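# Stock wall glove dispenser with two boxes from cart

## Task

Take both new glove boxes off the cart and set them into the open slots of the wall-mounted glove dispenser. Moving the cart or the pedal bin is allowed. At the end, release the boxes and back the gripper away. If the robot tips over or is left leaning, the task fails.

## Robot and tools

ROBOT. A Hello Robot Stretch 4, about 1.6 m tall: an omni-wheel base (rim within 0.23 m of the base origin), a lift on a vertical mast, one arm that telescopes forward, a three-joint wrist and a two-finger gripper. There is only this single arm. A loose object may occasionally get nudged by something outside the robot.

FRAMES. Base frame: origin on the floor below the base centre, x ahead, y to the left, z up. hand_pose is reported in this frame and marks a point between the open fingertips; with all wrist joints at 0 its axes line up with the base frame. The printed hand position may be slightly wrong. The odometry frame is where the base frame was when the scene began.

execute_actions(actions, cameras). actions is a list holding one action, or empty to just read state and images. An action contains "base", "joints" or both, plus optional "pace" and "contact_limits"; alternatively it is only {"end_of_arm": "enable_torque"}, which re-powers wrist or gripper motors that shut off, holding them where they are. Motions in one action begin together and may finish at different moments.
- base: exactly one key, each a relative offset from where the base last reported itself. translate_m: metres straight ahead (+) or back (-), range -2 to 2. strafe_m: metres sideways, left +, -2 to 2. rotate_rad: radians of turn in place, counter-clockwise from above +, -3.2 to 3.2.
- joints: absolute targets keyed by joint name, each a single number. lift_m 0 to 1.2 m. arm_m 0 to 0.55 m extension. wrist_yaw_rad -1.134 to 4.276 (0 points ahead, + to the left, 3.14 folded back, past 3.4 the arm may block it). wrist_pitch_rad -1.117 to 4.259 (0 level, 1.57 pointing down). wrist_roll_rad -1.117 to 4.259 (0 keeps fingers level; + turns clockwise viewed from behind). gripper_m -0.038 to 0.141, the fingertip gap in metres; negative means fingers pressed together. Targets outside a joint range get clipped to the end and reported; other bad values or unknown keys reject the whole call with no motion. Joints or base omitted from an action may keep driving toward an earlier target without the statuses showing it.
- pace: "slow", "default", "fast" or "max"; base speeds 0.1/0.3/0.4/0.6 m/s and 1/2/3/4 rad/s respectively, further capped when lift_m is above 0.2 (down to 0.3 m/s and 1 rad/s at full height).
- contact_limits: only {"arm_m": value}, 0 (gentlest) to 0.75 (firmest), default 0.5; the arm halts when it pushes past this.
- cameras: list of names from head_camera, head_left_camera, head_right_camera, wrist_camera, or "all"; omitted or null gives all, [] gives none. The "pictures" line lists image order.
Example: {"base": {"translate_m": 0.3}, "joints": {"gripper_m": 0.05}, "pace": "fast"}. To unfold the wrist at a scene start, send lift_m 0.4 with wrist_yaw_rad 0 together.

wait(seconds): 0 to 10 s, commands nothing and returns the same state and images.
zoom_image(camera, region): enlarges [x0, y0, x1, y1] pixels (top-left origin, at most 504x504) of a camera's most recent full image.
finished_scene(scene): ends the current scene, given its number, once the last command has been held; final and reports success. Replying with no tool call ends everything.

CAMERAS. head_camera (420x560) sits atop the mast looking forward and down; turn the base to look around. head_left_camera and head_right_camera (420x672 fisheyes) look more steeply down and show the base and arm. wrist_camera (616x392) looks along the fingers, tips near the bottom of the frame.

RESULTS. base_status and joint_status describe how each motion ended: "done" (for the base, wheels turned the full amount even if slipping); "off_target" (stopped short, may still push); "contact_stop_at_<key>" (hit something; that part stops and the lift, arm or wheels go slack, so a lift may sag under load or a base may drift); "limit_stop_at_<name>" (a built-in limit intervened); "limit_stop_at_tilt" (lean beyond 6 degrees; lift, arm and wheels go slack and ignore commands until upright); "limit_stop_at_own_body" (a joint was about to strike the robot; moving it away still works, and it may leave lift and arm slack, risky when pitch is below -0.2 with roll below -0.4 or above 4); "torque_fault" (a wrist or gripper motor overloaded and went limp, e.g. gripper pushed into something or over about 2 kg held level; send enable_torque). After a stop, later execute_actions, wait and finished_scene calls in the same reply are skipped. on_its_own lists what the call did not command; "held at" gives the held target, not position. Slack parts hold again once next moved.
lidar_m: 12 distances in metres from the base origin, 30-degree sectors counter-clockwise starting straight ahead (4th left, 7th rear, 10th right); "-" means nothing seen or closer than 0.25 m. It sees from about 0.15 m up, so table tops count; glass, thin legs and much behind the robot may be missed. wrist_depth_mm: 7x7 grid of median depths, 100 to 2000 mm, from top left; "-" means out of range or hidden; the robot's own body appears. base_odometry comes from wheel turns only (slip counts as motion), heading -3.142 to 3.142, left positive. If turned_by_wheels and turned_by_imu differ by more than roughly 0.1 rad, the base likely bumped or slipped, and heading is off by about their difference. base_tilt gives forward and right lean in degrees, with a fixed bias up to about 1.5. motor_effort gives percent of maximum, positive toward higher joint values, bracketed number being the peak of the last action; readings are noisy and biased. For wheel_0, wheel_1, wheel_2, positive turns the base right. An effort outside its rest range suggests pushing or carrying; a load held level shifts wrist_pitch_rad effort away from 0.

GRIPPING. Command a gap below the object width to grasp; tighter squeezes harder and pulls the object toward the wrist by up to about a third of the shortfall, while opening pushes it out. Neither the gap reading nor "done" proves a hold; at targets of 0 or above, a firm grip shows as a clear gripper_m effort change. If fingertips jam on a surface beneath them, raise the lift.

AVOID. Driving or turning with over 1 kg held and arm_m above 0.2, especially at fast paces; sustained pushes or pulls with the gripper high or a high contact limit, which can tip the robot; dropping, slamming or shoving objects hard; torque faults. A tilt that persists from the scene start may mean a wheel sits on something low. Finish with the boxes released, gripper clear, and the robot upright. Shorter total robot motion is better.

Each tool is called as name(argument=value, ...), one argument or row to a line, values as JSON.

## Session

execute_actions(
  actions=[],
)

Scene clock: 0.00 s.
base_odometry: x=+0.000 y=+0.000 heading=+0.000 (m, m, rad; odometry frame)
turned_by_wheels: +0.000 (rad since the last result)
turned_by_imu: +0.000 (rad since the last result)
base_tilt: forward=-0.8 right=+0.0 (deg)
lidar_m: 2.52 2.36 2.58 1.34 1.29 1.38 1.93 1.80 1.92 1.84 1.60 1.48
base_status: not commanded
joint_positions: lift_m=+0.227 arm_m=+0.001 wrist_yaw_rad=+3.214 wrist_pitch_rad=-0.001 wrist_roll_rad=-0.002 gripper_m=+0.057
joint_status: not commanded
motor_effort: lift_m=+19 arm_m=-1 wrist_yaw_rad=+0 wrist_pitch_rad=-7 wrist_roll_rad=-1 gripper_m=-3 wheel_0=+0 wheel_1=+0 wheel_2=+0 (%)
hand_pose: x=-0.1223 y=+0.0662 z=+0.4057 quat_wxyz=(-0.036, +0.000, -0.001, +0.999) (m; base frame)
wrist_depth_mm: - - 142 - - - 1863 / - - 139 - - - 1397 / - - 134 294 - 1708 1308 / - 117 140 - - 1708 1308 / 185 1756 - - - 1708 1308 / 195 1708 208 1708 196 1618 1397 / 193 1008 1008 135 1060 991 1138
pictures: head_camera, head_left_camera, head_right_camera, wrist_camera
Images, in order (width x height): head_camera 420x560, head_left_camera 420x672, head_right_camera 420x672, wrist_camera 616x392.

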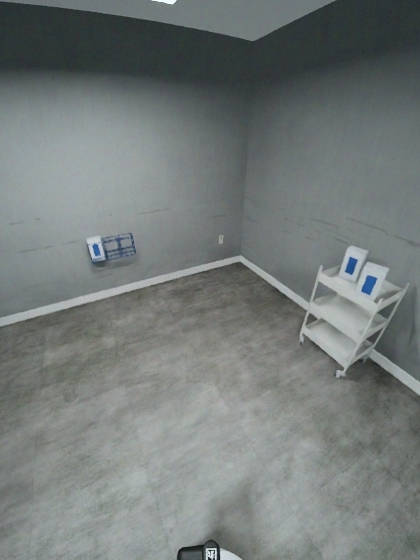

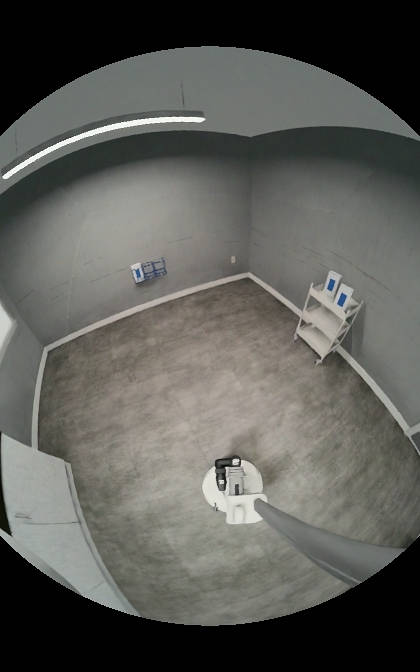

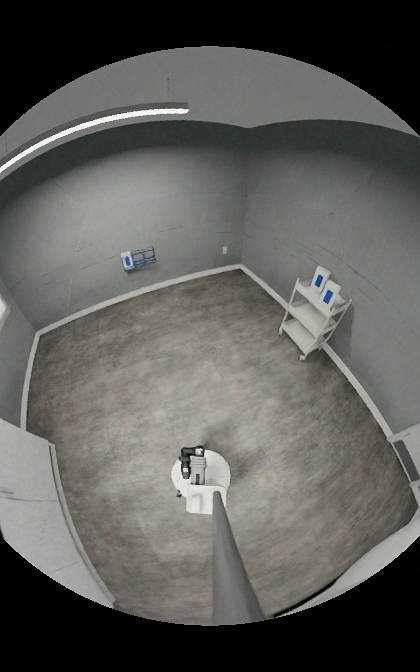

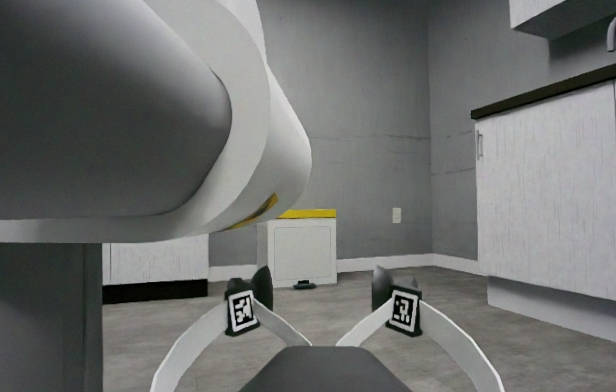

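zoom_image(
  camera="head_camera",
  region=[60, 210, 160, 290],
)

zoom_image(
  camera="head_camera",
  region=[280, 230, 420, 390],
)

Region (60, 210, 160, 290) of head_camera's 420x560 image, scaled by 5.040, with more detail than that image has; it fills the top 403 rows of this view, and the rest is white.

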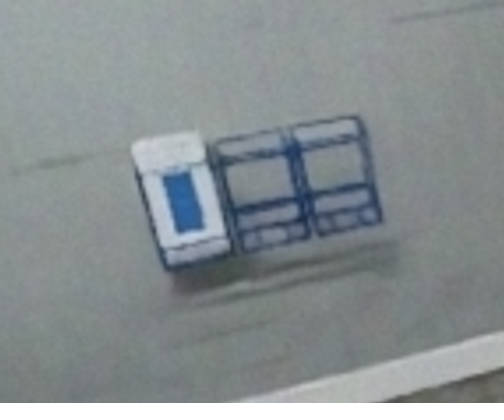

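Region (280, 230, 420, 390) of head_camera's 420x560 image, scaled by 3.150, with more detail than that image has; it fills the left 441 columns of this view, and the rest is white.

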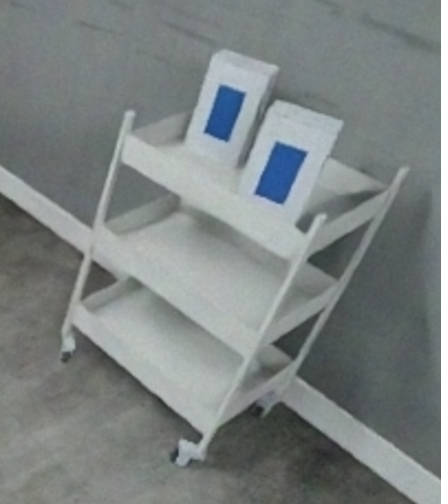

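execute_actions(
  actions=[
    {"base":{"rotate_rad":-1.1},"joints":{"lift_m":0.9,"wrist_yaw_rad":0,"gripper_m":0.14}},
  ],
)

Scene clock: 8.30 s.
base_odometry: x=+0.000 y=+0.000 heading=-1.099 (m, m, rad; odometry frame)
turned_by_wheels: -1.099 (rad since the last result)
turned_by_imu: -1.088 (rad since the last result)
base_tilt: forward=-0.9 right=+0.0 (deg)
lidar_m: 1.79 1.45 2.57 2.37 2.59 1.36 1.32 1.40 1.92 1.79 1.87 1.86
base_status: done
joint_positions: lift_m=+0.900 arm_m=+0.001 wrist_yaw_rad=+0.000 wrist_pitch_rad=-0.001 wrist_roll_rad=-0.002 gripper_m=+0.140
joint_status: all done
motor_effort: lift_m=+22(21) arm_m=-1(1) wrist_yaw_rad=-2(7) wrist_pitch_rad=-7(8) wrist_roll_rad=+0(0) gripper_m=+1(1) wheel_0=+2(10) wheel_1=+2(9) wheel_2=+2(9) (%)
hand_pose: x=+0.4603 y=-0.0873 z=+1.0781 quat_wxyz=(+1.000, -0.001, +0.000, +0.000) (m; base frame)
wrist_depth_mm: 1756 1661 1661 1618 1618 1618 1576 / 1708 1661 1618 1618 1661 1576 1537 / 1708 1661 1661 1618 1618 1576 1537 / 1708 1661 1618 1618 1576 1576 1499 / 1661 1661 1618 1618 1576 1537 1537 / 1661 1255 220 1618 1576 206 1499 / 1618 1537 1618 140 1576 1537 1537
pictures: head_camera, head_left_camera, head_right_camera, wrist_camera
Images, in order (width x height): head_camera 420x560, head_left_camera 420x672, head_right_camera 420x672, wrist_camera 616x392.

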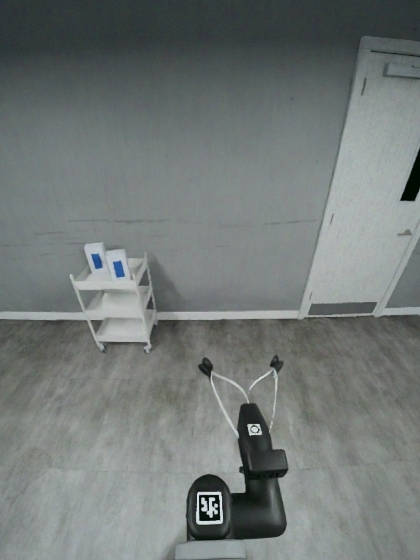

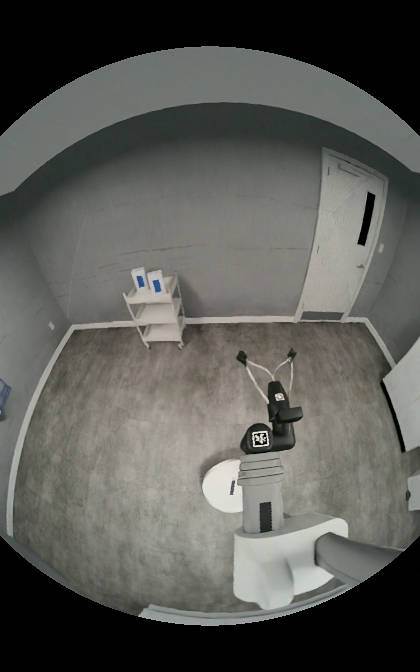

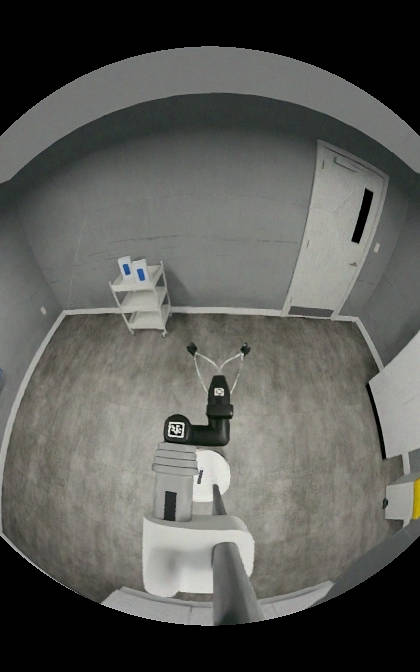

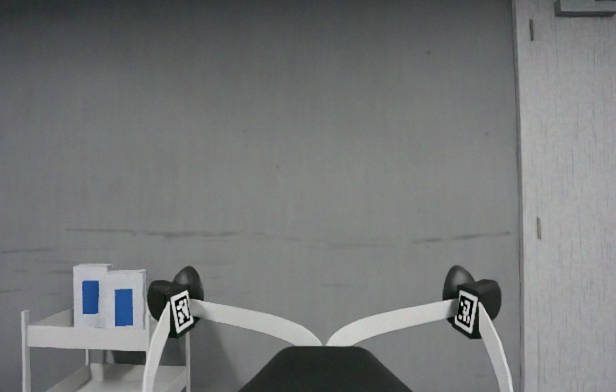

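execute_actions(
  actions=[
    {"base":{"strafe_m":0.63},"joints":{"lift_m":0.65}},
  ],
  cameras=[],
)

execute_actions(
  actions=[
    {"base":{"translate_m":0.55}},
  ],
)

Scene clock: 14.50 s.
base_odometry: x=+0.561 y=+0.286 heading=-1.100 (m, m, rad; odometry frame)
turned_by_wheels: +0.000 (rad since the last result)
turned_by_imu: -0.004 (rad since the last result)
base_tilt: forward=-0.8 right=+0.0 (deg)
lidar_m: 1.37 1.88 1.93 1.75 1.92 2.01 1.32 1.38 1.91 2.42 2.49 1.86
base_status: done
joint_positions: lift_m=+0.650 arm_m=+0.001 wrist_yaw_rad=+0.000 wrist_pitch_rad=-0.001 wrist_roll_rad=-0.002 gripper_m=+0.140
joint_status: all done
motor_effort: lift_m=+15(23) arm_m=-1(1) wrist_yaw_rad=-1(1) wrist_pitch_rad=-8(9) wrist_roll_rad=+0(1) gripper_m=-2(4) wheel_0=-3(9) wheel_1=+2(11) wheel_2=+0(1) (%)
hand_pose: x=+0.4603 y=-0.0874 z=+0.8287 quat_wxyz=(+1.000, -0.001, +0.000, +0.000) (m; base frame)
wrist_depth_mm: 1756 1708 1661 1618 1618 1618 1576 / 1708 1708 1661 1708 1618 1618 1576 / 1661 1661 1661 1661 1618 1576 1576 / 1708 1661 1661 1661 1618 1618 1576 / 1708 1661 1430 1281 1576 1576 1618 / 1708 1661 219 1537 1576 206 1576 / 1661 1618 1537 141 1576 1576 1576
pictures: none
No camera images: the call's "cameras" was empty. Leave "cameras" out to get every camera's image.

Scene clock: 17.83 s.
base_odometry: x=+0.811 y=-0.204 heading=-1.099 (m, m, rad; odometry frame)
turned_by_wheels: +0.000 (rad since the last result)
turned_by_imu: -0.002 (rad since the last result)
base_tilt: forward=-0.9 right=+0.0 (deg)
lidar_m: 0.83 0.88 1.82 1.77 1.81 2.57 1.87 1.97 2.53 2.41 1.76 1.30
base_status: done
joint_positions: lift_m=+0.650 arm_m=+0.001 wrist_yaw_rad=+0.000 wrist_pitch_rad=-0.001 wrist_roll_rad=-0.002 gripper_m=+0.140
joint_status: not commanded
motor_effort: lift_m=+15(15) arm_m=-1(1) wrist_yaw_rad=-1(1) wrist_pitch_rad=-8(6) wrist_roll_rad=+0(0) gripper_m=+0(2) wheel_0=+2(9) wheel_1=+2(9) wheel_2=-1(12) (%)
hand_pose: x=+0.4603 y=-0.0874 z=+0.8287 quat_wxyz=(+1.000, -0.001, +0.000, +0.000) (m; base frame)
wrist_depth_mm: 1118 1118 1098 1060 1060 1042 1025 / 1118 1098 1098 1060 1042 1025 1008 / 1118 1078 1078 1060 1042 1042 1042 / 1098 1098 1060 1042 1042 1042 1008 / 1098 1078 842 699 1042 1025 1008 / 1078 640 220 621 1042 206 1025 / 1098 1060 1025 141 1025 1025 1025
pictures: head_camera, head_left_camera, head_right_camera, wrist_camera
Images, in order (width x height): head_camera 420x560, head_left_camera 420x672, head_right_camera 420x672, wrist_camera 616x392.

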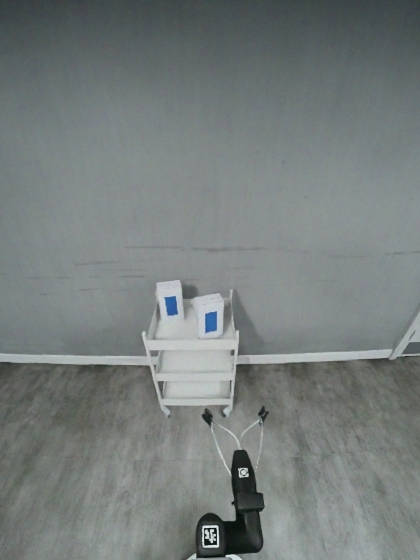

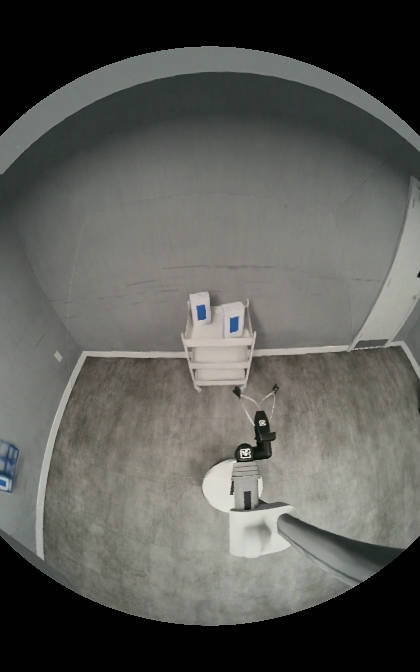

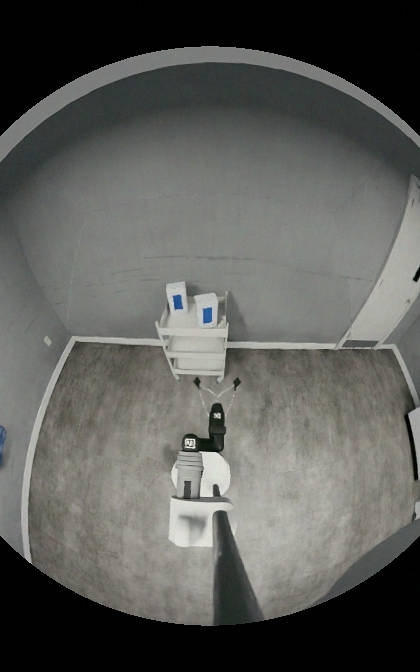

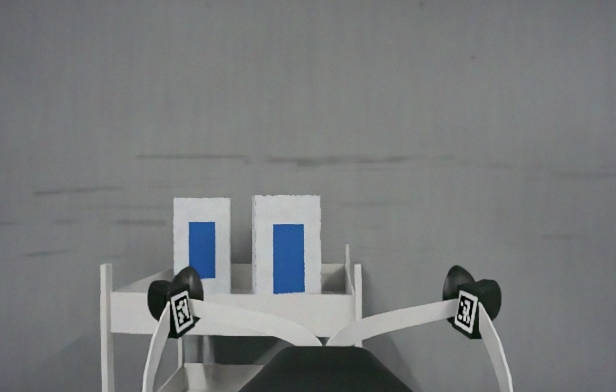

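execute_actions(
  actions=[
    {"base":{"strafe_m":0.045},"joints":{"arm_m":0.3,"lift_m":0.65}},
  ],
  cameras=["wrist_camera","head_camera"],
)

Scene clock: 22.83 s.
base_odometry: x=+0.851 y=-0.183 heading=-1.099 (m, m, rad; odometry frame)
turned_by_wheels: +0.000 (rad since the last result)
turned_by_imu: -0.002 (rad since the last result)
base_tilt: forward=-0.9 right=+0.0 (deg)
lidar_m: 0.83 0.88 1.83 1.71 1.78 2.57 1.86 1.99 2.57 2.46 1.75 1.30
base_status: done
joint_positions: lift_m=+0.650 arm_m=+0.299 wrist_yaw_rad=+0.000 wrist_pitch_rad=-0.001 wrist_roll_rad=-0.002 gripper_m=+0.140
joint_status: all done
motor_effort: lift_m=+15(15) arm_m=+5(3) wrist_yaw_rad=+0(1) wrist_pitch_rad=-9(8) wrist_roll_rad=+0(0) gripper_m=+0(2) wheel_0=-3(9) wheel_1=+2(11) wheel_2=+0(1) (%)
hand_pose: x=+0.7585 y=-0.0874 z=+0.8287 quat_wxyz=(+1.000, -0.001, +0.000, +0.000) (m; base frame)
wrist_depth_mm: 798 778 778 768 750 750 741 / 788 778 768 750 750 741 732 / 778 768 768 750 750 741 732 / 778 778 768 402 741 750 723 / 778 530 539 392 741 732 723 / 778 525 219 389 609 207 715 / 418 500 410 140 421 723 723
pictures: head_camera, wrist_camera
Images, in order (width x height): head_camera 420x560, wrist_camera 616x392.

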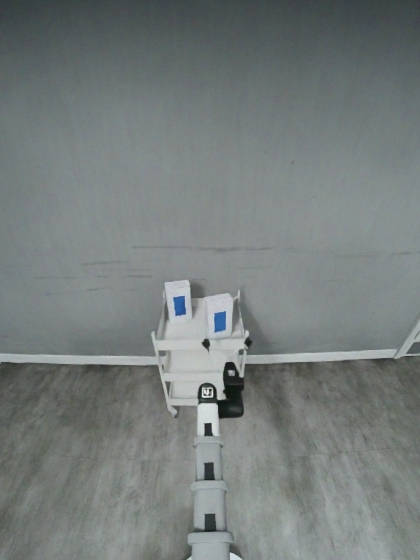

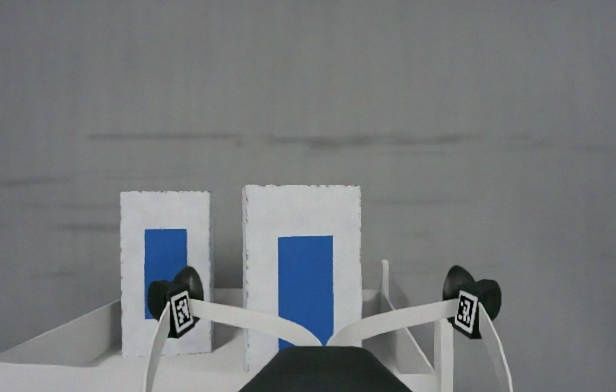

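execute_actions(
  actions=[
    {"base":{"strafe_m":0.014}},
  ],
  cameras=[],
)

execute_actions(
  actions=[
    {"joints":{"arm_m":0.5}},
  ],
  cameras=["wrist_camera","head_left_camera"],
)

Scene clock: 25.20 s.
base_odometry: x=+0.863 y=-0.177 heading=-1.099 (m, m, rad; odometry frame)
turned_by_wheels: +0.000 (rad since the last result)
turned_by_imu: -0.001 (rad since the last result)
base_tilt: forward=-0.8 right=+0.0 (deg)
lidar_m: 0.84 0.87 1.84 1.68 1.76 2.57 1.87 1.98 2.59 2.48 1.77 1.31
base_status: done
joint_positions: lift_m=+0.650 arm_m=+0.299 wrist_yaw_rad=+0.000 wrist_pitch_rad=-0.001 wrist_roll_rad=-0.002 gripper_m=+0.140
joint_status: not commanded
motor_effort: lift_m=+15(15) arm_m=+5(5) wrist_yaw_rad=+0(0) wrist_pitch_rad=-8(7) wrist_roll_rad=-1(0) gripper_m=+4(3) wheel_0=-3(14) wheel_1=+3(7) wheel_2=+0(1) (%)
hand_pose: x=+0.7585 y=-0.0874 z=+0.8287 quat_wxyz=(+1.000, -0.001, +0.000, +0.000) (m; base frame)
wrist_depth_mm: 788 778 778 759 750 732 732 / 778 778 768 750 750 741 732 / 788 768 778 750 750 741 732 / 778 768 759 392 741 732 732 / 778 530 539 387 741 732 723 / 778 517 219 387 402 207 715 / 402 492 504 141 413 723 715
pictures: none
No camera images: the call's "cameras" was empty. Leave "cameras" out to get every camera's image.

Scene clock: 26.90 s.
base_odometry: x=+0.863 y=-0.177 heading=-1.099 (m, m, rad; odometry frame)
turned_by_wheels: +0.000 (rad since the last result)
turned_by_imu: -0.001 (rad since the last result)
base_tilt: forward=-0.8 right=+0.0 (deg)
lidar_m: 0.84 0.87 1.83 1.70 1.76 2.57 1.87 1.96 2.60 2.48 1.78 1.31
base_status: not commanded
joint_positions: lift_m=+0.650 arm_m=+0.499 wrist_yaw_rad=+0.001 wrist_pitch_rad=-0.001 wrist_roll_rad=-0.002 gripper_m=+0.140
joint_status: all done
motor_effort: lift_m=+15(15) arm_m=+5(5) wrist_yaw_rad=-1(2) wrist_pitch_rad=-6(7) wrist_roll_rad=-1(1) gripper_m=-3(1) wheel_0=-3(3) wheel_1=+3(3) wheel_2=+0(0) (%)
hand_pose: x=+0.9585 y=-0.0873 z=+0.8288 quat_wxyz=(+1.000, -0.001, +0.000, +0.000) (m; base frame)
wrist_depth_mm: 574 569 559 549 549 539 530 / 574 564 559 549 544 539 530 / 569 564 559 549 544 535 530 / 325 338 206 213 227 535 525 / 322 334 202 209 221 525 521 / 322 330 196 205 213 207 521 / 320 332 193 140 213 525 521
pictures: head_left_camera, wrist_camera
Images, in order (width x height): head_left_camera 420x672, wrist_camera 616x392.

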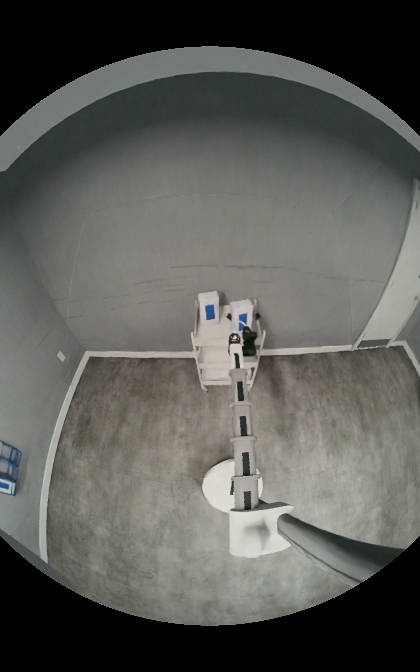

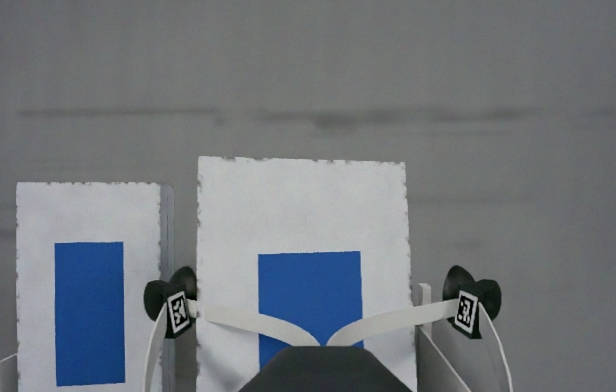

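execute_actions(
  actions=[
    {"joints":{"arm_m":0.54,"lift_m":0.67}},
  ],
  cameras=[],
)

execute_actions(
  actions=[
    {"joints":{"gripper_m":0.05}},
  ],
  cameras=[],
)

execute_actions(
  actions=[
    {"joints":{"lift_m":0.85}},
  ],
  cameras=["wrist_camera","head_left_camera"],
)

Scene clock: 30.97 s.
base_odometry: x=+0.863 y=-0.177 heading=-1.099 (m, m, rad; odometry frame)
turned_by_wheels: +0.000 (rad since the last result)
turned_by_imu: -0.002 (rad since the last result)
base_tilt: forward=-0.8 right=+0.0 (deg)
lidar_m: 0.82 0.86 1.82 1.69 1.75 2.58 1.87 1.96 2.59 2.49 1.77 1.31
base_status: not commanded
joint_positions: lift_m=+0.670 arm_m=+0.539 wrist_yaw_rad=+0.001 wrist_pitch_rad=+0.000 wrist_roll_rad=-0.002 gripper_m=+0.140
joint_status: all done
motor_effort: lift_m=+22(24) arm_m=+5(7) wrist_yaw_rad=-4(4) wrist_pitch_rad=-10(6) wrist_roll_rad=+1(1) gripper_m=-1(1) wheel_0=-3(3) wheel_1=+3(3) wheel_2=+0(0) (%)
hand_pose: x=+0.9986 y=-0.0871 z=+0.8480 quat_wxyz=(+1.000, -0.001, +0.000, +0.001) (m; base frame)
wrist_depth_mm: 530 521 521 512 504 496 488 / 530 525 517 508 504 496 492 / 530 521 517 504 500 496 488 / 525 521 512 500 500 492 488 / 287 297 234 266 500 492 484 / 286 293 207 236 271 207 484 / 286 296 198 140 399 488 488
pictures: none
No camera images: the call's "cameras" was empty. Leave "cameras" out to get every camera's image.

Scene clock: 32.87 s.
base_odometry: x=+0.863 y=-0.177 heading=-1.099 (m, m, rad; odometry frame)
turned_by_wheels: +0.000 (rad since the last result)
turned_by_imu: -0.001 (rad since the last result)
base_tilt: forward=-0.9 right=+0.0 (deg)
lidar_m: 0.84 0.88 1.85 1.71 1.75 2.59 1.88 1.96 2.60 2.50 1.78 1.31
base_status: not commanded
joint_positions: lift_m=+0.670 arm_m=+0.539 wrist_yaw_rad=+0.001 wrist_pitch_rad=+0.000 wrist_roll_rad=-0.002 gripper_m=+0.050
joint_status: all done
motor_effort: lift_m=+22(22) arm_m=+5(5) wrist_yaw_rad=-2(4) wrist_pitch_rad=-10(9) wrist_roll_rad=+0(1) gripper_m=-3(4) wheel_0=-3(3) wheel_1=+3(3) wheel_2=+0(0) (%)
hand_pose: x=+0.9986 y=-0.0873 z=+0.8480 quat_wxyz=(+1.000, -0.001, +0.000, +0.000) (m; base frame)
wrist_depth_mm: 539 530 517 512 504 500 496 / 535 521 521 512 504 496 492 / 525 521 517 508 504 492 488 / 521 517 512 508 504 492 488 / 294 315 512 504 492 492 488 / 293 314 202 504 195 492 484 / 290 307 413 136 399 488 484
pictures: none
No camera images: the call's "cameras" was empty. Leave "cameras" out to get every camera's image.

Scene clock: 34.70 s.
base_odometry: x=+0.863 y=-0.177 heading=-1.099 (m, m, rad; odometry frame)
turned_by_wheels: +0.000 (rad since the last result)
turned_by_imu: -0.001 (rad since the last result)
base_tilt: forward=-0.9 right=+0.0 (deg)
lidar_m: 0.83 0.86 1.83 1.70 1.76 2.59 1.87 1.97 2.59 2.49 1.74 1.30
base_status: not commanded
joint_positions: lift_m=+0.850 arm_m=+0.539 wrist_yaw_rad=+0.001 wrist_pitch_rad=-0.001 wrist_roll_rad=-0.002 gripper_m=+0.050
joint_status: all done
motor_effort: lift_m=+22(24) arm_m=+5(5) wrist_yaw_rad=-3(2) wrist_pitch_rad=-7(8) wrist_roll_rad=+0(0) gripper_m=-5(4) wheel_0=-3(3) wheel_1=+3(3) wheel_2=+0(0) (%)
hand_pose: x=+0.9986 y=-0.0873 z=+1.0281 quat_wxyz=(+1.000, -0.001, +0.000, +0.000) (m; base frame)
wrist_depth_mm: 539 530 521 517 512 500 496 / 539 525 521 508 500 496 492 / 530 521 512 508 504 496 492 / 530 521 508 504 500 492 484 / 525 517 512 508 500 492 488 / 521 512 202 504 195 488 488 / 521 512 504 136 492 484 484
pictures: head_left_camera, wrist_camera
Images, in order (width x height): head_left_camera 420x672, wrist_camera 616x392.

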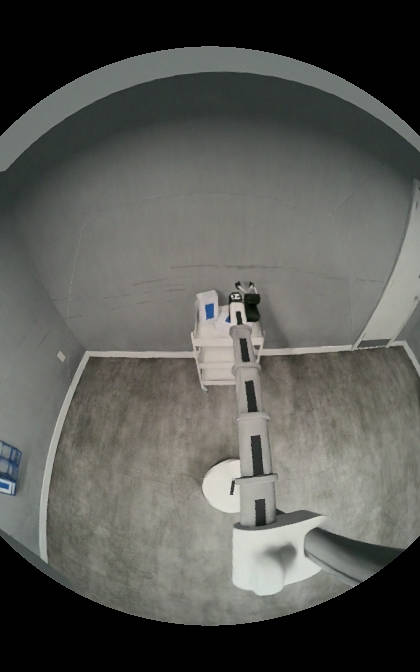

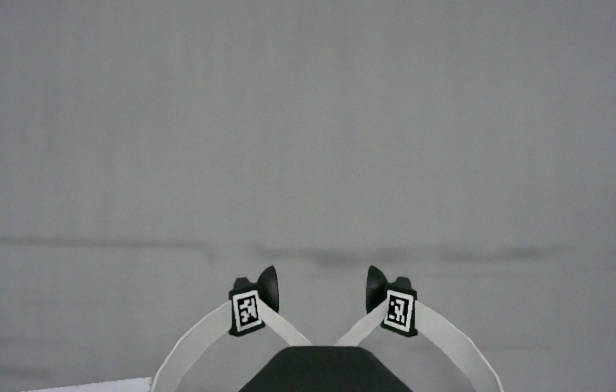

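execute_actions(
  actions=[
    {"joints":{"arm_m":0.25,"lift_m":0.95,"wrist_pitch_rad":0.7,"gripper_m":0.14}},
  ],
  cameras=["wrist_camera","head_camera"],
)

Scene clock: 38.37 s.
base_odometry: x=+0.863 y=-0.177 heading=-1.099 (m, m, rad; odometry frame)
turned_by_wheels: +0.000 (rad since the last result)
turned_by_imu: -0.001 (rad since the last result)
base_tilt: forward=-0.9 right=+0.0 (deg)
lidar_m: 0.83 0.88 1.80 1.70 1.76 2.58 1.88 1.97 2.57 2.51 1.77 1.32
base_status: not commanded
joint_positions: lift_m=+0.950 arm_m=+0.251 wrist_yaw_rad=+0.000 wrist_pitch_rad=+0.702 wrist_roll_rad=-0.002 gripper_m=+0.140
joint_status: all done
motor_effort: lift_m=+22(22) arm_m=-5(4) wrist_yaw_rad=+0(2) wrist_pitch_rad=-5(6) wrist_roll_rad=-1(0) gripper_m=-4(1) wheel_0=-3(3) wheel_1=+3(3) wheel_2=+0(0) (%)
hand_pose: x=+0.6421 y=-0.0874 z=+0.9417 quat_wxyz=(+0.939, -0.001, +0.344, +0.000) (m; base frame)
wrist_depth_mm: 750 741 732 741 723 715 723 / 820 798 778 798 788 778 778 / 931 917 676 854 866 878 866 / 1060 991 699 647 946 976 960 / 1205 603 640 580 640 1118 1098 / 1336 1281 217 831 574 207 1229 / 1182 1160 798 141 1098 1160 1160
pictures: head_camera, wrist_camera
Images, in order (width x height): head_camera 420x560, wrist_camera 616x392.

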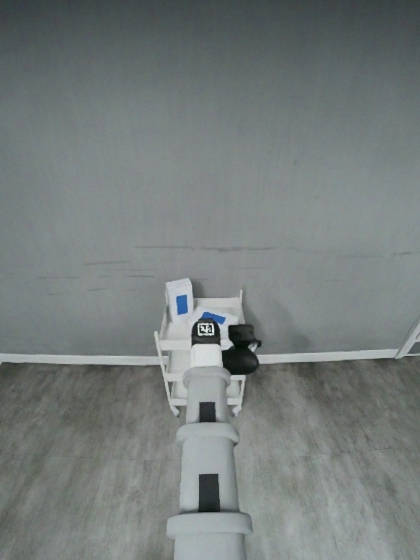

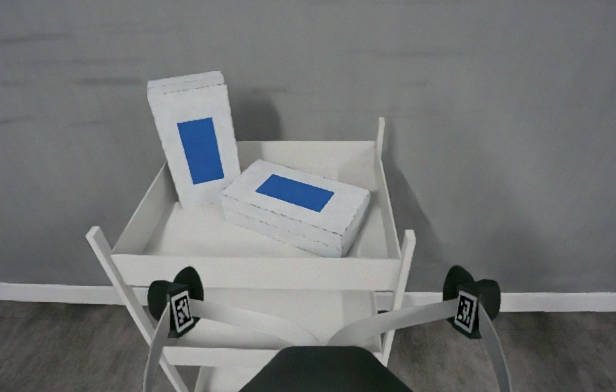

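execute_actions(
  actions=[
    {"base":{"translate_m":0.3},"joints":{"arm_m":0.5,"lift_m":0.98,"wrist_pitch_rad":1.57,"wrist_roll_rad":-1.1}},
  ],
)

Scene clock: 47.20 s.
base_odometry: x=+1.000 y=-0.444 heading=-1.099 (m, m, rad; odometry frame)
turned_by_wheels: +0.001 (rad since the last result)
turned_by_imu: -0.002 (rad since the last result)
base_tilt: forward=-0.8 right=+0.0 (deg)
lidar_m: 0.53 0.54 1.40 1.75 1.74 2.58 2.18 2.24 2.58 2.51 1.37 0.56
base_status: done
joint_positions: lift_m=+0.980 arm_m=+0.499 wrist_yaw_rad=+0.000 wrist_pitch_rad=+1.570 wrist_roll_rad=-1.100 gripper_m=+0.140
joint_status: all done
motor_effort: lift_m=+22(24) arm_m=+5(7) wrist_yaw_rad=+0(1) wrist_pitch_rad=-2(4) wrist_roll_rad=-1(2) gripper_m=-4(1) wheel_0=+4(11) wheel_1=+4(8) wheel_2=-1(11) (%)
hand_pose: x=+0.6703 y=-0.0874 z=+0.8695 quat_wxyz=(+0.603, -0.370, +0.603, +0.369) (m; base frame)
wrist_depth_mm: 1160 418 445 357 379 442 351 / 1160 445 442 375 433 433 377 / 1160 1138 445 373 373 433 415 / 1160 1138 442 373 368 430 455 / 917 1025 439 368 368 424 402 / 917 917 218 368 366 207 591 / 904 904 1098 141 1078 1078 699
pictures: head_camera, head_left_camera, head_right_camera, wrist_camera
Images, in order (width x height): head_camera 420x560, head_left_camera 420x672, head_right_camera 420x672, wrist_camera 616x392.

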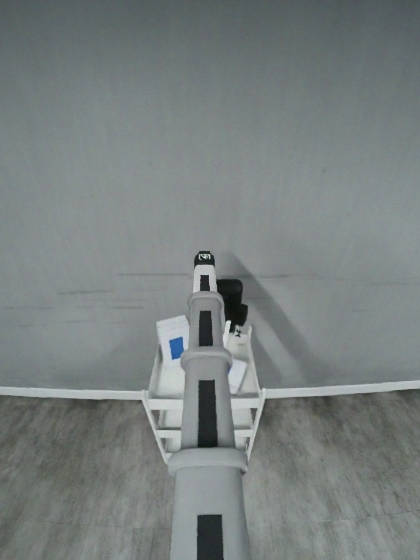

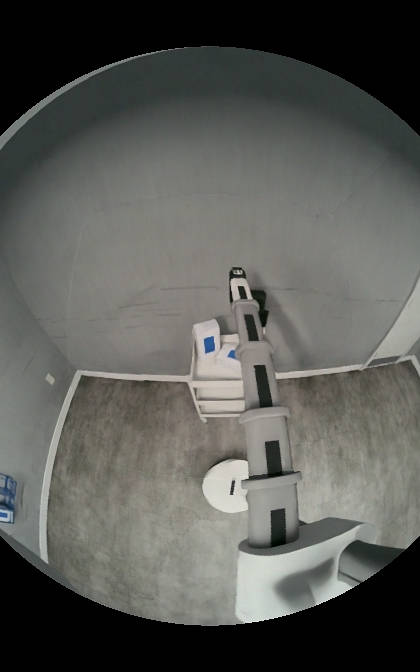

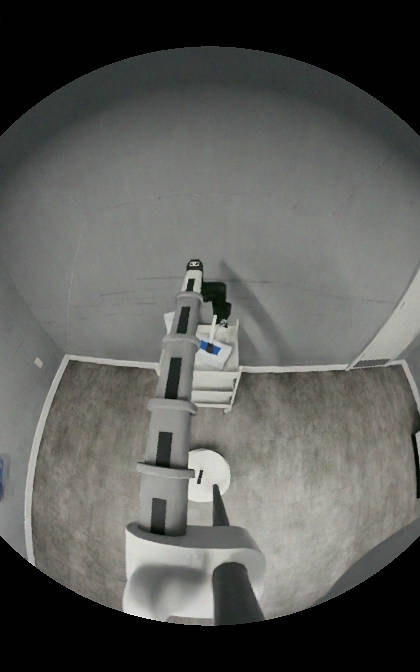

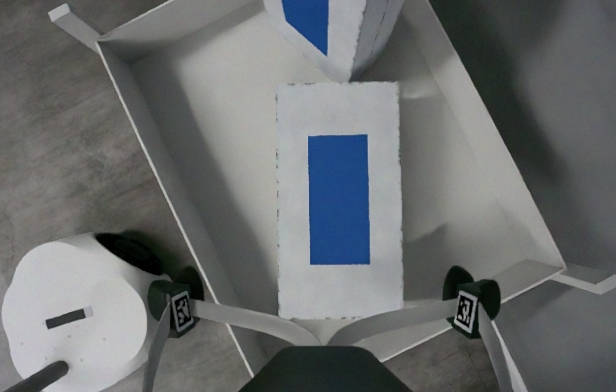

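execute_actions(
  actions=[
    {"base":{"strafe_m":0.058},"joints":{"arm_m":0.55,"lift_m":0.86}},
  ],
  cameras=["wrist_camera"],
)

execute_actions(
  actions=[
    {"joints":{"lift_m":0.785},"pace":"slow"},
  ],
  cameras=["wrist_camera","head_right_camera"],
)

Scene clock: 50.90 s.
base_odometry: x=+1.051 y=-0.418 heading=-1.099 (m, m, rad; odometry frame)
turned_by_wheels: +0.000 (rad since the last result)
turned_by_imu: -0.002 (rad since the last result)
base_tilt: forward=-0.9 right=+0.0 (deg)
lidar_m: 0.54 0.56 1.39 1.72 1.68 2.52 2.17 2.28 2.65 2.58 1.35 0.58
base_status: done
joint_positions: lift_m=+0.860 arm_m=+0.549 wrist_yaw_rad=+0.000 wrist_pitch_rad=+1.570 wrist_roll_rad=-1.100 gripper_m=+0.140
joint_status: all done
motor_effort: lift_m=+15(20) arm_m=+5(6) wrist_yaw_rad=+0(0) wrist_pitch_rad=+1(1) wrist_roll_rad=+0(2) gripper_m=-2(2) wheel_0=-3(18) wheel_1=+1(11) wheel_2=+0(2) (%)
hand_pose: x=+0.7203 y=-0.0874 z=+0.7500 quat_wxyz=(+0.603, -0.370, +0.603, +0.369) (m; base frame)
wrist_depth_mm: 279 303 314 158 183 334 290 / 312 324 322 240 315 304 315 / 310 324 320 251 250 298 345 / 290 322 319 249 249 310 345 / 294 320 317 249 248 309 278 / 788 282 217 248 245 207 303 / 788 276 315 141 244 304 303
pictures: wrist_camera
Images, in order (width x height): wrist_camera 616x392.

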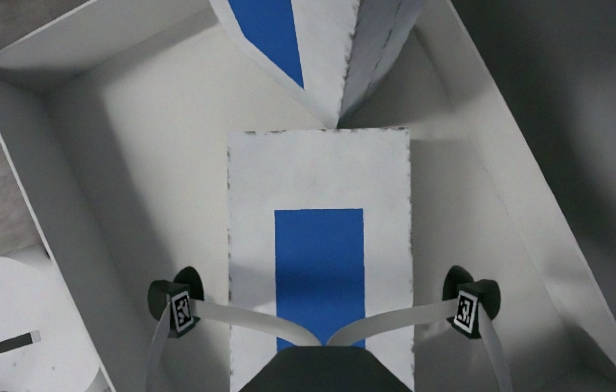

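Scene clock: 52.40 s.
base_odometry: x=+1.051 y=-0.418 heading=-1.099 (m, m, rad; odometry frame)
turned_by_wheels: +0.000 (rad since the last result)
turned_by_imu: -0.001 (rad since the last result)
base_tilt: forward=-0.8 right=+0.0 (deg)
lidar_m: 0.54 0.57 1.41 1.72 1.68 2.50 2.17 2.27 2.66 2.58 1.38 0.57
base_status: not commanded
joint_positions: lift_m=+0.786 arm_m=+0.549 wrist_yaw_rad=+0.000 wrist_pitch_rad=+1.570 wrist_roll_rad=-1.100 gripper_m=+0.140
joint_status: all done
motor_effort: lift_m=+10(18) arm_m=+4(5) wrist_yaw_rad=-1(1) wrist_pitch_rad=+0(3) wrist_roll_rad=-2(0) gripper_m=+0(1) wheel_0=-3(4) wheel_1=+1(1) wheel_2=+0(0) (%)
hand_pose: x=+0.7204 y=-0.0874 z=+0.6754 quat_wxyz=(+0.603, -0.370, +0.603, +0.369) (m; base frame)
wrist_depth_mm: 253 251 249 156 189 223 186 / 252 250 247 213 243 241 194 / 250 248 179 178 176 240 215 / 249 247 179 177 175 239 235 / 247 246 178 176 175 238 236 / 232 244 177 175 174 195 236 / 214 243 176 139 173 235 235
pictures: head_right_camera, wrist_camera
Images, in order (width x height): head_right_camera 420x672, wrist_camera 616x392.

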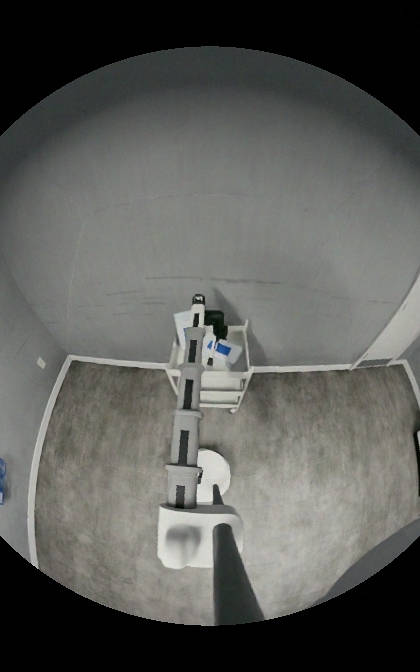

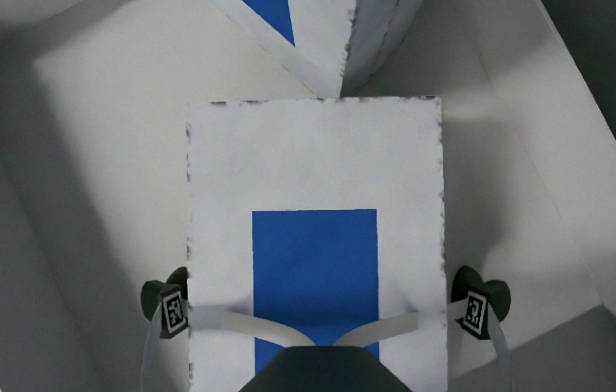

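execute_actions(
  actions=[
    {"joints":{"lift_m":0.775,"gripper_m":0.04}},
  ],
  cameras=[],
)

execute_actions(
  actions=[
    {"joints":{"lift_m":1.0}},
  ],
  cameras=["wrist_camera","head_right_camera"],
)

Scene clock: 55.90 s.
base_odometry: x=+1.051 y=-0.418 heading=-1.099 (m, m, rad; odometry frame)
turned_by_wheels: +0.000 (rad since the last result)
turned_by_imu: -0.001 (rad since the last result)
base_tilt: forward=-0.8 right=+0.0 (deg)
lidar_m: 0.51 0.57 1.41 1.72 1.72 2.48 2.18 2.27 2.63 2.57 1.35 0.56
base_status: not commanded
joint_positions: lift_m=+0.785 arm_m=+0.549 wrist_yaw_rad=+0.000 wrist_pitch_rad=+1.570 wrist_roll_rad=-1.100 gripper_m=+0.041
joint_status: lift_m contact_stop (moved -0.001 of -0.011); the others done
on_its_own: lift_m is slack since a contact_stop (your +0.775 is given up)
motor_effort: lift_m=+18(17) arm_m=+4(5) wrist_yaw_rad=+1(2) wrist_pitch_rad=-1(6) wrist_roll_rad=-1(1) gripper_m=-34(37) wheel_0=-4(3) wheel_1=+1(1) wheel_2=+0(0) (%)
hand_pose: x=+0.7204 y=-0.0874 z=+0.6744 quat_wxyz=(+0.603, -0.370, +0.603, +0.369) (m; base frame)
wrist_depth_mm: 249 246 244 160 181 226 181 / 248 246 243 184 213 235 196 / 246 244 161 160 158 234 216 / 244 243 160 160 158 232 231 / 243 242 160 159 158 232 230 / 229 241 160 159 158 170 229 / 211 238 159 158 157 229 229
pictures: none
No camera images: the call's "cameras" was empty. Leave "cameras" out to get every camera's image.

not run: a stop came earlier in this reply.

Gripped. Lift, retract, orient.

execute_actions(
  actions=[
    {"joints":{"lift_m":1.0}},
  ],
  cameras=[],
)

execute_actions(
  actions=[
    {"base":{"translate_m":-0.3},"joints":{"arm_m":0.1,"wrist_pitch_rad":0,"wrist_roll_rad":0}},
  ],
  cameras=[],
)

execute_actions(
  actions=[
    {"base":{"rotate_rad":1.57}},
  ],
)

Scene clock: 59.33 s.
base_odometry: x=+1.051 y=-0.418 heading=-1.099 (m, m, rad; odometry frame)
turned_by_wheels: +0.000 (rad since the last result)
turned_by_imu: -0.001 (rad since the last result)
base_tilt: forward=-0.9 right=+0.0 (deg)
lidar_m: 0.53 0.57 1.39 1.72 1.67 2.47 2.17 2.27 2.63 2.58 1.35 0.57
base_status: not commanded
joint_positions: lift_m=+1.000 arm_m=+0.549 wrist_yaw_rad=+0.000 wrist_pitch_rad=+1.570 wrist_roll_rad=-1.100 gripper_m=+0.041
joint_status: all done
motor_effort: lift_m=+24(26) arm_m=+5(4) wrist_yaw_rad=+1(1) wrist_pitch_rad=+1(1) wrist_roll_rad=-2(1) gripper_m=-35(32) wheel_0=-4(3) wheel_1=+1(1) wheel_2=+0(0) (%)
hand_pose: x=+0.7204 y=-0.0874 z=+0.8892 quat_wxyz=(+0.603, -0.370, +0.603, +0.369) (m; base frame)
wrist_depth_mm: 1182 1182 418 217 216 373 290 / 1205 1160 399 216 216 402 317 / 1205 466 161 160 159 424 351 / 1182 462 160 159 158 477 384 / 946 1008 160 159 158 415 436 / 931 931 160 158 158 170 496 / 917 960 160 158 157 382 469
pictures: none
No camera images: the call's "cameras" was empty. Leave "cameras" out to get every camera's image.

Scene clock: 61.80 s.
base_odometry: x=+0.915 y=-0.151 heading=-1.099 (m, m, rad; odometry frame)
turned_by_wheels: +0.000 (rad since the last result)
turned_by_imu: +0.000 (rad since the last result)
base_tilt: forward=-0.8 right=+0.0 (deg)
lidar_m: 0.47 1.31 1.79 1.65 1.72 2.50 1.87 1.95 2.65 2.55 1.76 0.50
base_status: done
joint_positions: lift_m=+1.000 arm_m=+0.101 wrist_yaw_rad=+0.000 wrist_pitch_rad=+0.009 wrist_roll_rad=+0.000 gripper_m=+0.041
joint_status: all done
on_its_own: wrist_pitch_rad is at rest, and its effort (-27) is outside its rest range (-23 to +23)
motor_effort: lift_m=+23(24) arm_m=-5(5) wrist_yaw_rad=+0(3) wrist_pitch_rad=-27(33) wrist_roll_rad=+1(9) gripper_m=-36(36) wheel_0=-2(9) wheel_1=-2(11) wheel_2=+1(13) (%)
hand_pose: x=+0.5602 y=-0.0875 z=+1.1752 quat_wxyz=(+1.000, +0.000, +0.004, +0.000) (m; base frame)
wrist_depth_mm: 991 991 960 960 946 931 931 / 991 976 976 960 946 931 917 / 991 976 159 158 157 931 931 / 991 991 159 158 157 931 917 / 991 991 159 158 157 931 931 / 976 976 158 158 156 170 931 / 991 960 158 156 156 931 917
pictures: none
No camera images: the call's "cameras" was empty. Leave "cameras" out to get every camera's image.

Scene clock: 64.07 s.
base_odometry: x=+0.915 y=-0.151 heading=+0.470 (m, m, rad; odometry frame)
turned_by_wheels: +1.569 (rad since the last result)
turned_by_imu: +1.548 (rad since the last result)
base_tilt: forward=-0.9 right=+0.0 (deg)
lidar_m: 0.47 1.69 2.46 1.83 1.90 2.64 2.55 1.78 0.88 0.83 1.32 0.49
base_status: done
joint_positions: lift_m=+1.000 arm_m=+0.101 wrist_yaw_rad=+0.000 wrist_pitch_rad=+0.009 wrist_roll_rad=+0.000 gripper_m=+0.041
joint_status: not commanded
on_its_own: wrist_pitch_rad is at rest, and its effort (-28) is outside its rest range (-23 to +23)
motor_effort: lift_m=+23(23) arm_m=-5(5) wrist_yaw_rad=-1(6) wrist_pitch_rad=-28(25) wrist_roll_rad=+1(1) gripper_m=-38(31) wheel_0=-3(13) wheel_1=-4(9) wheel_2=-2(7) (%)
hand_pose: x=+0.5603 y=-0.0874 z=+1.1752 quat_wxyz=(+1.000, +0.000, +0.004, +0.000) (m; base frame)
wrist_depth_mm: 1537 1464 1464 1464 1430 1397 1430 / 1499 1464 1464 1464 1430 1430 1430 / 1499 1464 159 158 157 1397 1397 / 1499 1499 159 158 157 1397 1430 / 1499 1464 159 157 156 1430 1430 / 1499 1464 159 157 156 170 1397 / 1499 1366 158 156 155 1397 1430
pictures: head_camera, head_left_camera, head_right_camera, wrist_camera
Images, in order (width x height): head_camera 420x560, head_left_camera 420x672, head_right_camera 420x672, wrist_camera 616x392.

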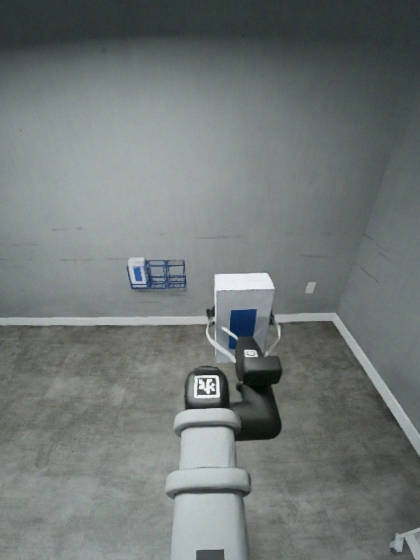

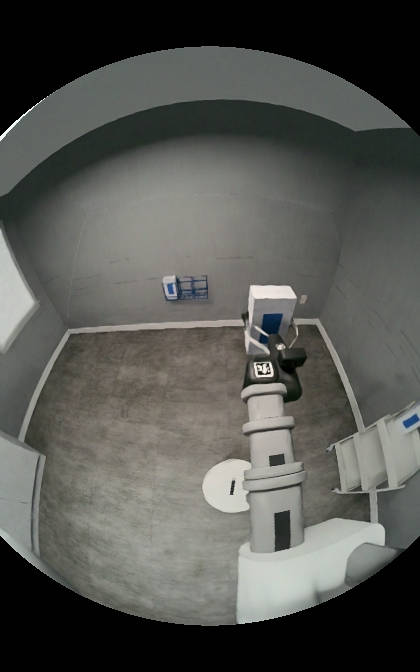

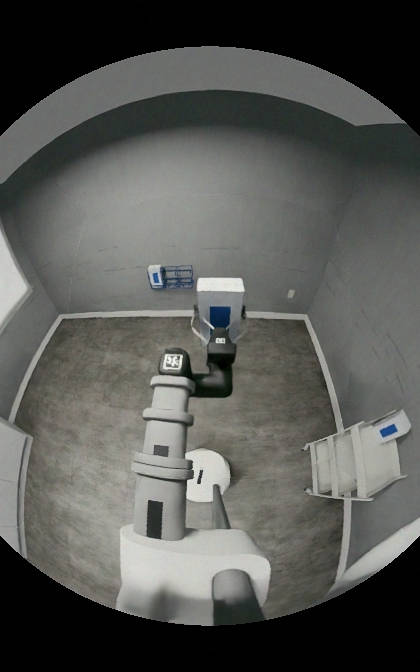

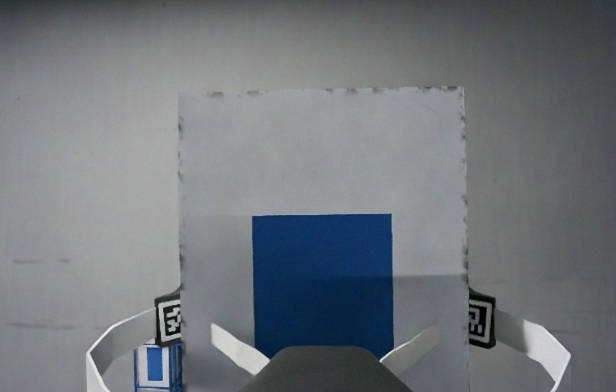

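execute_actions(
  actions=[
    {"base":{"strafe_m":0.37}},
  ],
  cameras=[],
)

execute_actions(
  actions=[
    {"base":{"translate_m":0.8},"joints":{"lift_m":0.85}},
  ],
)

Scene clock: 69.10 s.
base_odometry: x=+0.748 y=+0.179 heading=+0.470 (m, m, rad; odometry frame)
turned_by_wheels: +0.000 (rad since the last result)
turned_by_imu: -0.003 (rad since the last result)
base_tilt: forward=-0.8 right=+0.0 (deg)
lidar_m: 0.47 1.79 2.19 1.49 1.54 2.14 2.55 2.32 1.71 1.20 1.69 0.51
base_status: done
joint_positions: lift_m=+1.000 arm_m=+0.101 wrist_yaw_rad=+0.000 wrist_pitch_rad=+0.009 wrist_roll_rad=+0.000 gripper_m=+0.041
joint_status: not commanded
on_its_own: wrist_pitch_rad is at rest, and its effort (-26) is outside its rest range (-23 to +23)
motor_effort: lift_m=+23(24) arm_m=-5(5) wrist_yaw_rad=+0(2) wrist_pitch_rad=-26(28) wrist_roll_rad=+1(1) gripper_m=-37(40) wheel_0=-3(12) wheel_1=+2(12) wheel_2=+0(3) (%)
hand_pose: x=+0.5602 y=-0.0874 z=+1.1752 quat_wxyz=(+1.000, +0.000, +0.004, +0.000) (m; base frame)
wrist_depth_mm: 1499 1499 1499 1499 1464 1430 1397 / 1499 1499 1464 1430 1464 1430 1397 / 1499 1464 160 158 157 1397 1397 / 1537 1464 159 158 156 1430 1430 / 1464 1499 159 158 156 1397 1430 / 1464 1464 159 157 156 171 1430 / 1499 1464 158 157 156 1430 1397
pictures: none
No camera images: the call's "cameras" was empty. Leave "cameras" out to get every camera's image.

Scene clock: 73.27 s.
base_odometry: x=+1.461 y=+0.542 heading=+0.470 (m, m, rad; odometry frame)
turned_by_wheels: +0.000 (rad since the last result)
turned_by_imu: -0.003 (rad since the last result)
base_tilt: forward=-0.9 right=-0.1 (deg)
lidar_m: 0.47 0.88 1.35 2.06 1.76 2.13 3.50 2.33 1.37 1.63 1.31 0.51
base_status: done
joint_positions: lift_m=+0.850 arm_m=+0.101 wrist_yaw_rad=+0.000 wrist_pitch_rad=+0.009 wrist_roll_rad=+0.000 gripper_m=+0.041
joint_status: all done
on_its_own: wrist_pitch_rad is at rest, and its effort (-29) is outside its rest range (-23 to +23)
motor_effort: lift_m=+18(22) arm_m=-5(5) wrist_yaw_rad=+0(1) wrist_pitch_rad=-29(27) wrist_roll_rad=+2(0) gripper_m=-31(28) wheel_0=+4(5) wheel_1=+2(7) wheel_2=-1(11) (%)
hand_pose: x=+0.5602 y=-0.0874 z=+1.0257 quat_wxyz=(+1.000, +0.000, +0.004, +0.000) (m; base frame)
wrist_depth_mm: 647 640 634 627 627 609 603 / 647 634 634 627 621 615 609 / 647 634 160 158 158 609 609 / 640 640 159 158 157 609 609 / 634 640 159 158 156 609 609 / 634 634 158 157 156 170 603 / 634 634 158 157 155 609 603
pictures: head_camera, head_left_camera, head_right_camera, wrist_camera
Images, in order (width x height): head_camera 420x560, head_left_camera 420x672, head_right_camera 420x672, wrist_camera 616x392.

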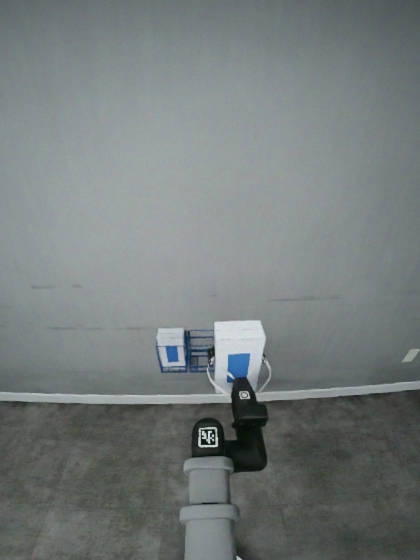

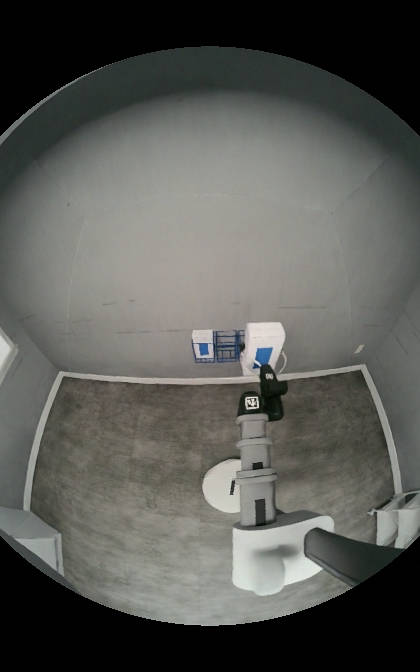

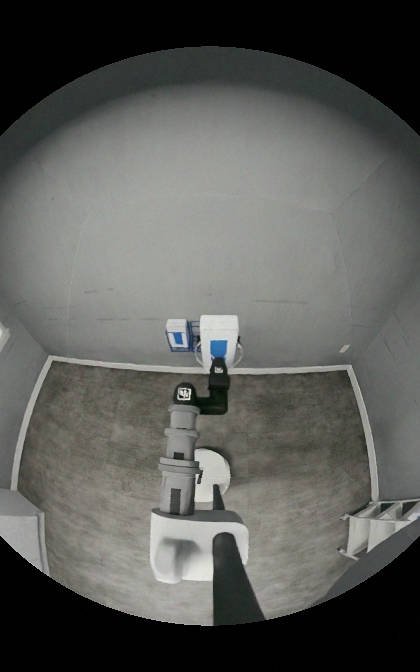

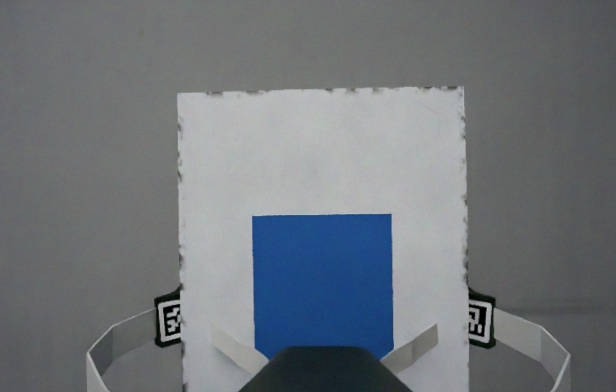

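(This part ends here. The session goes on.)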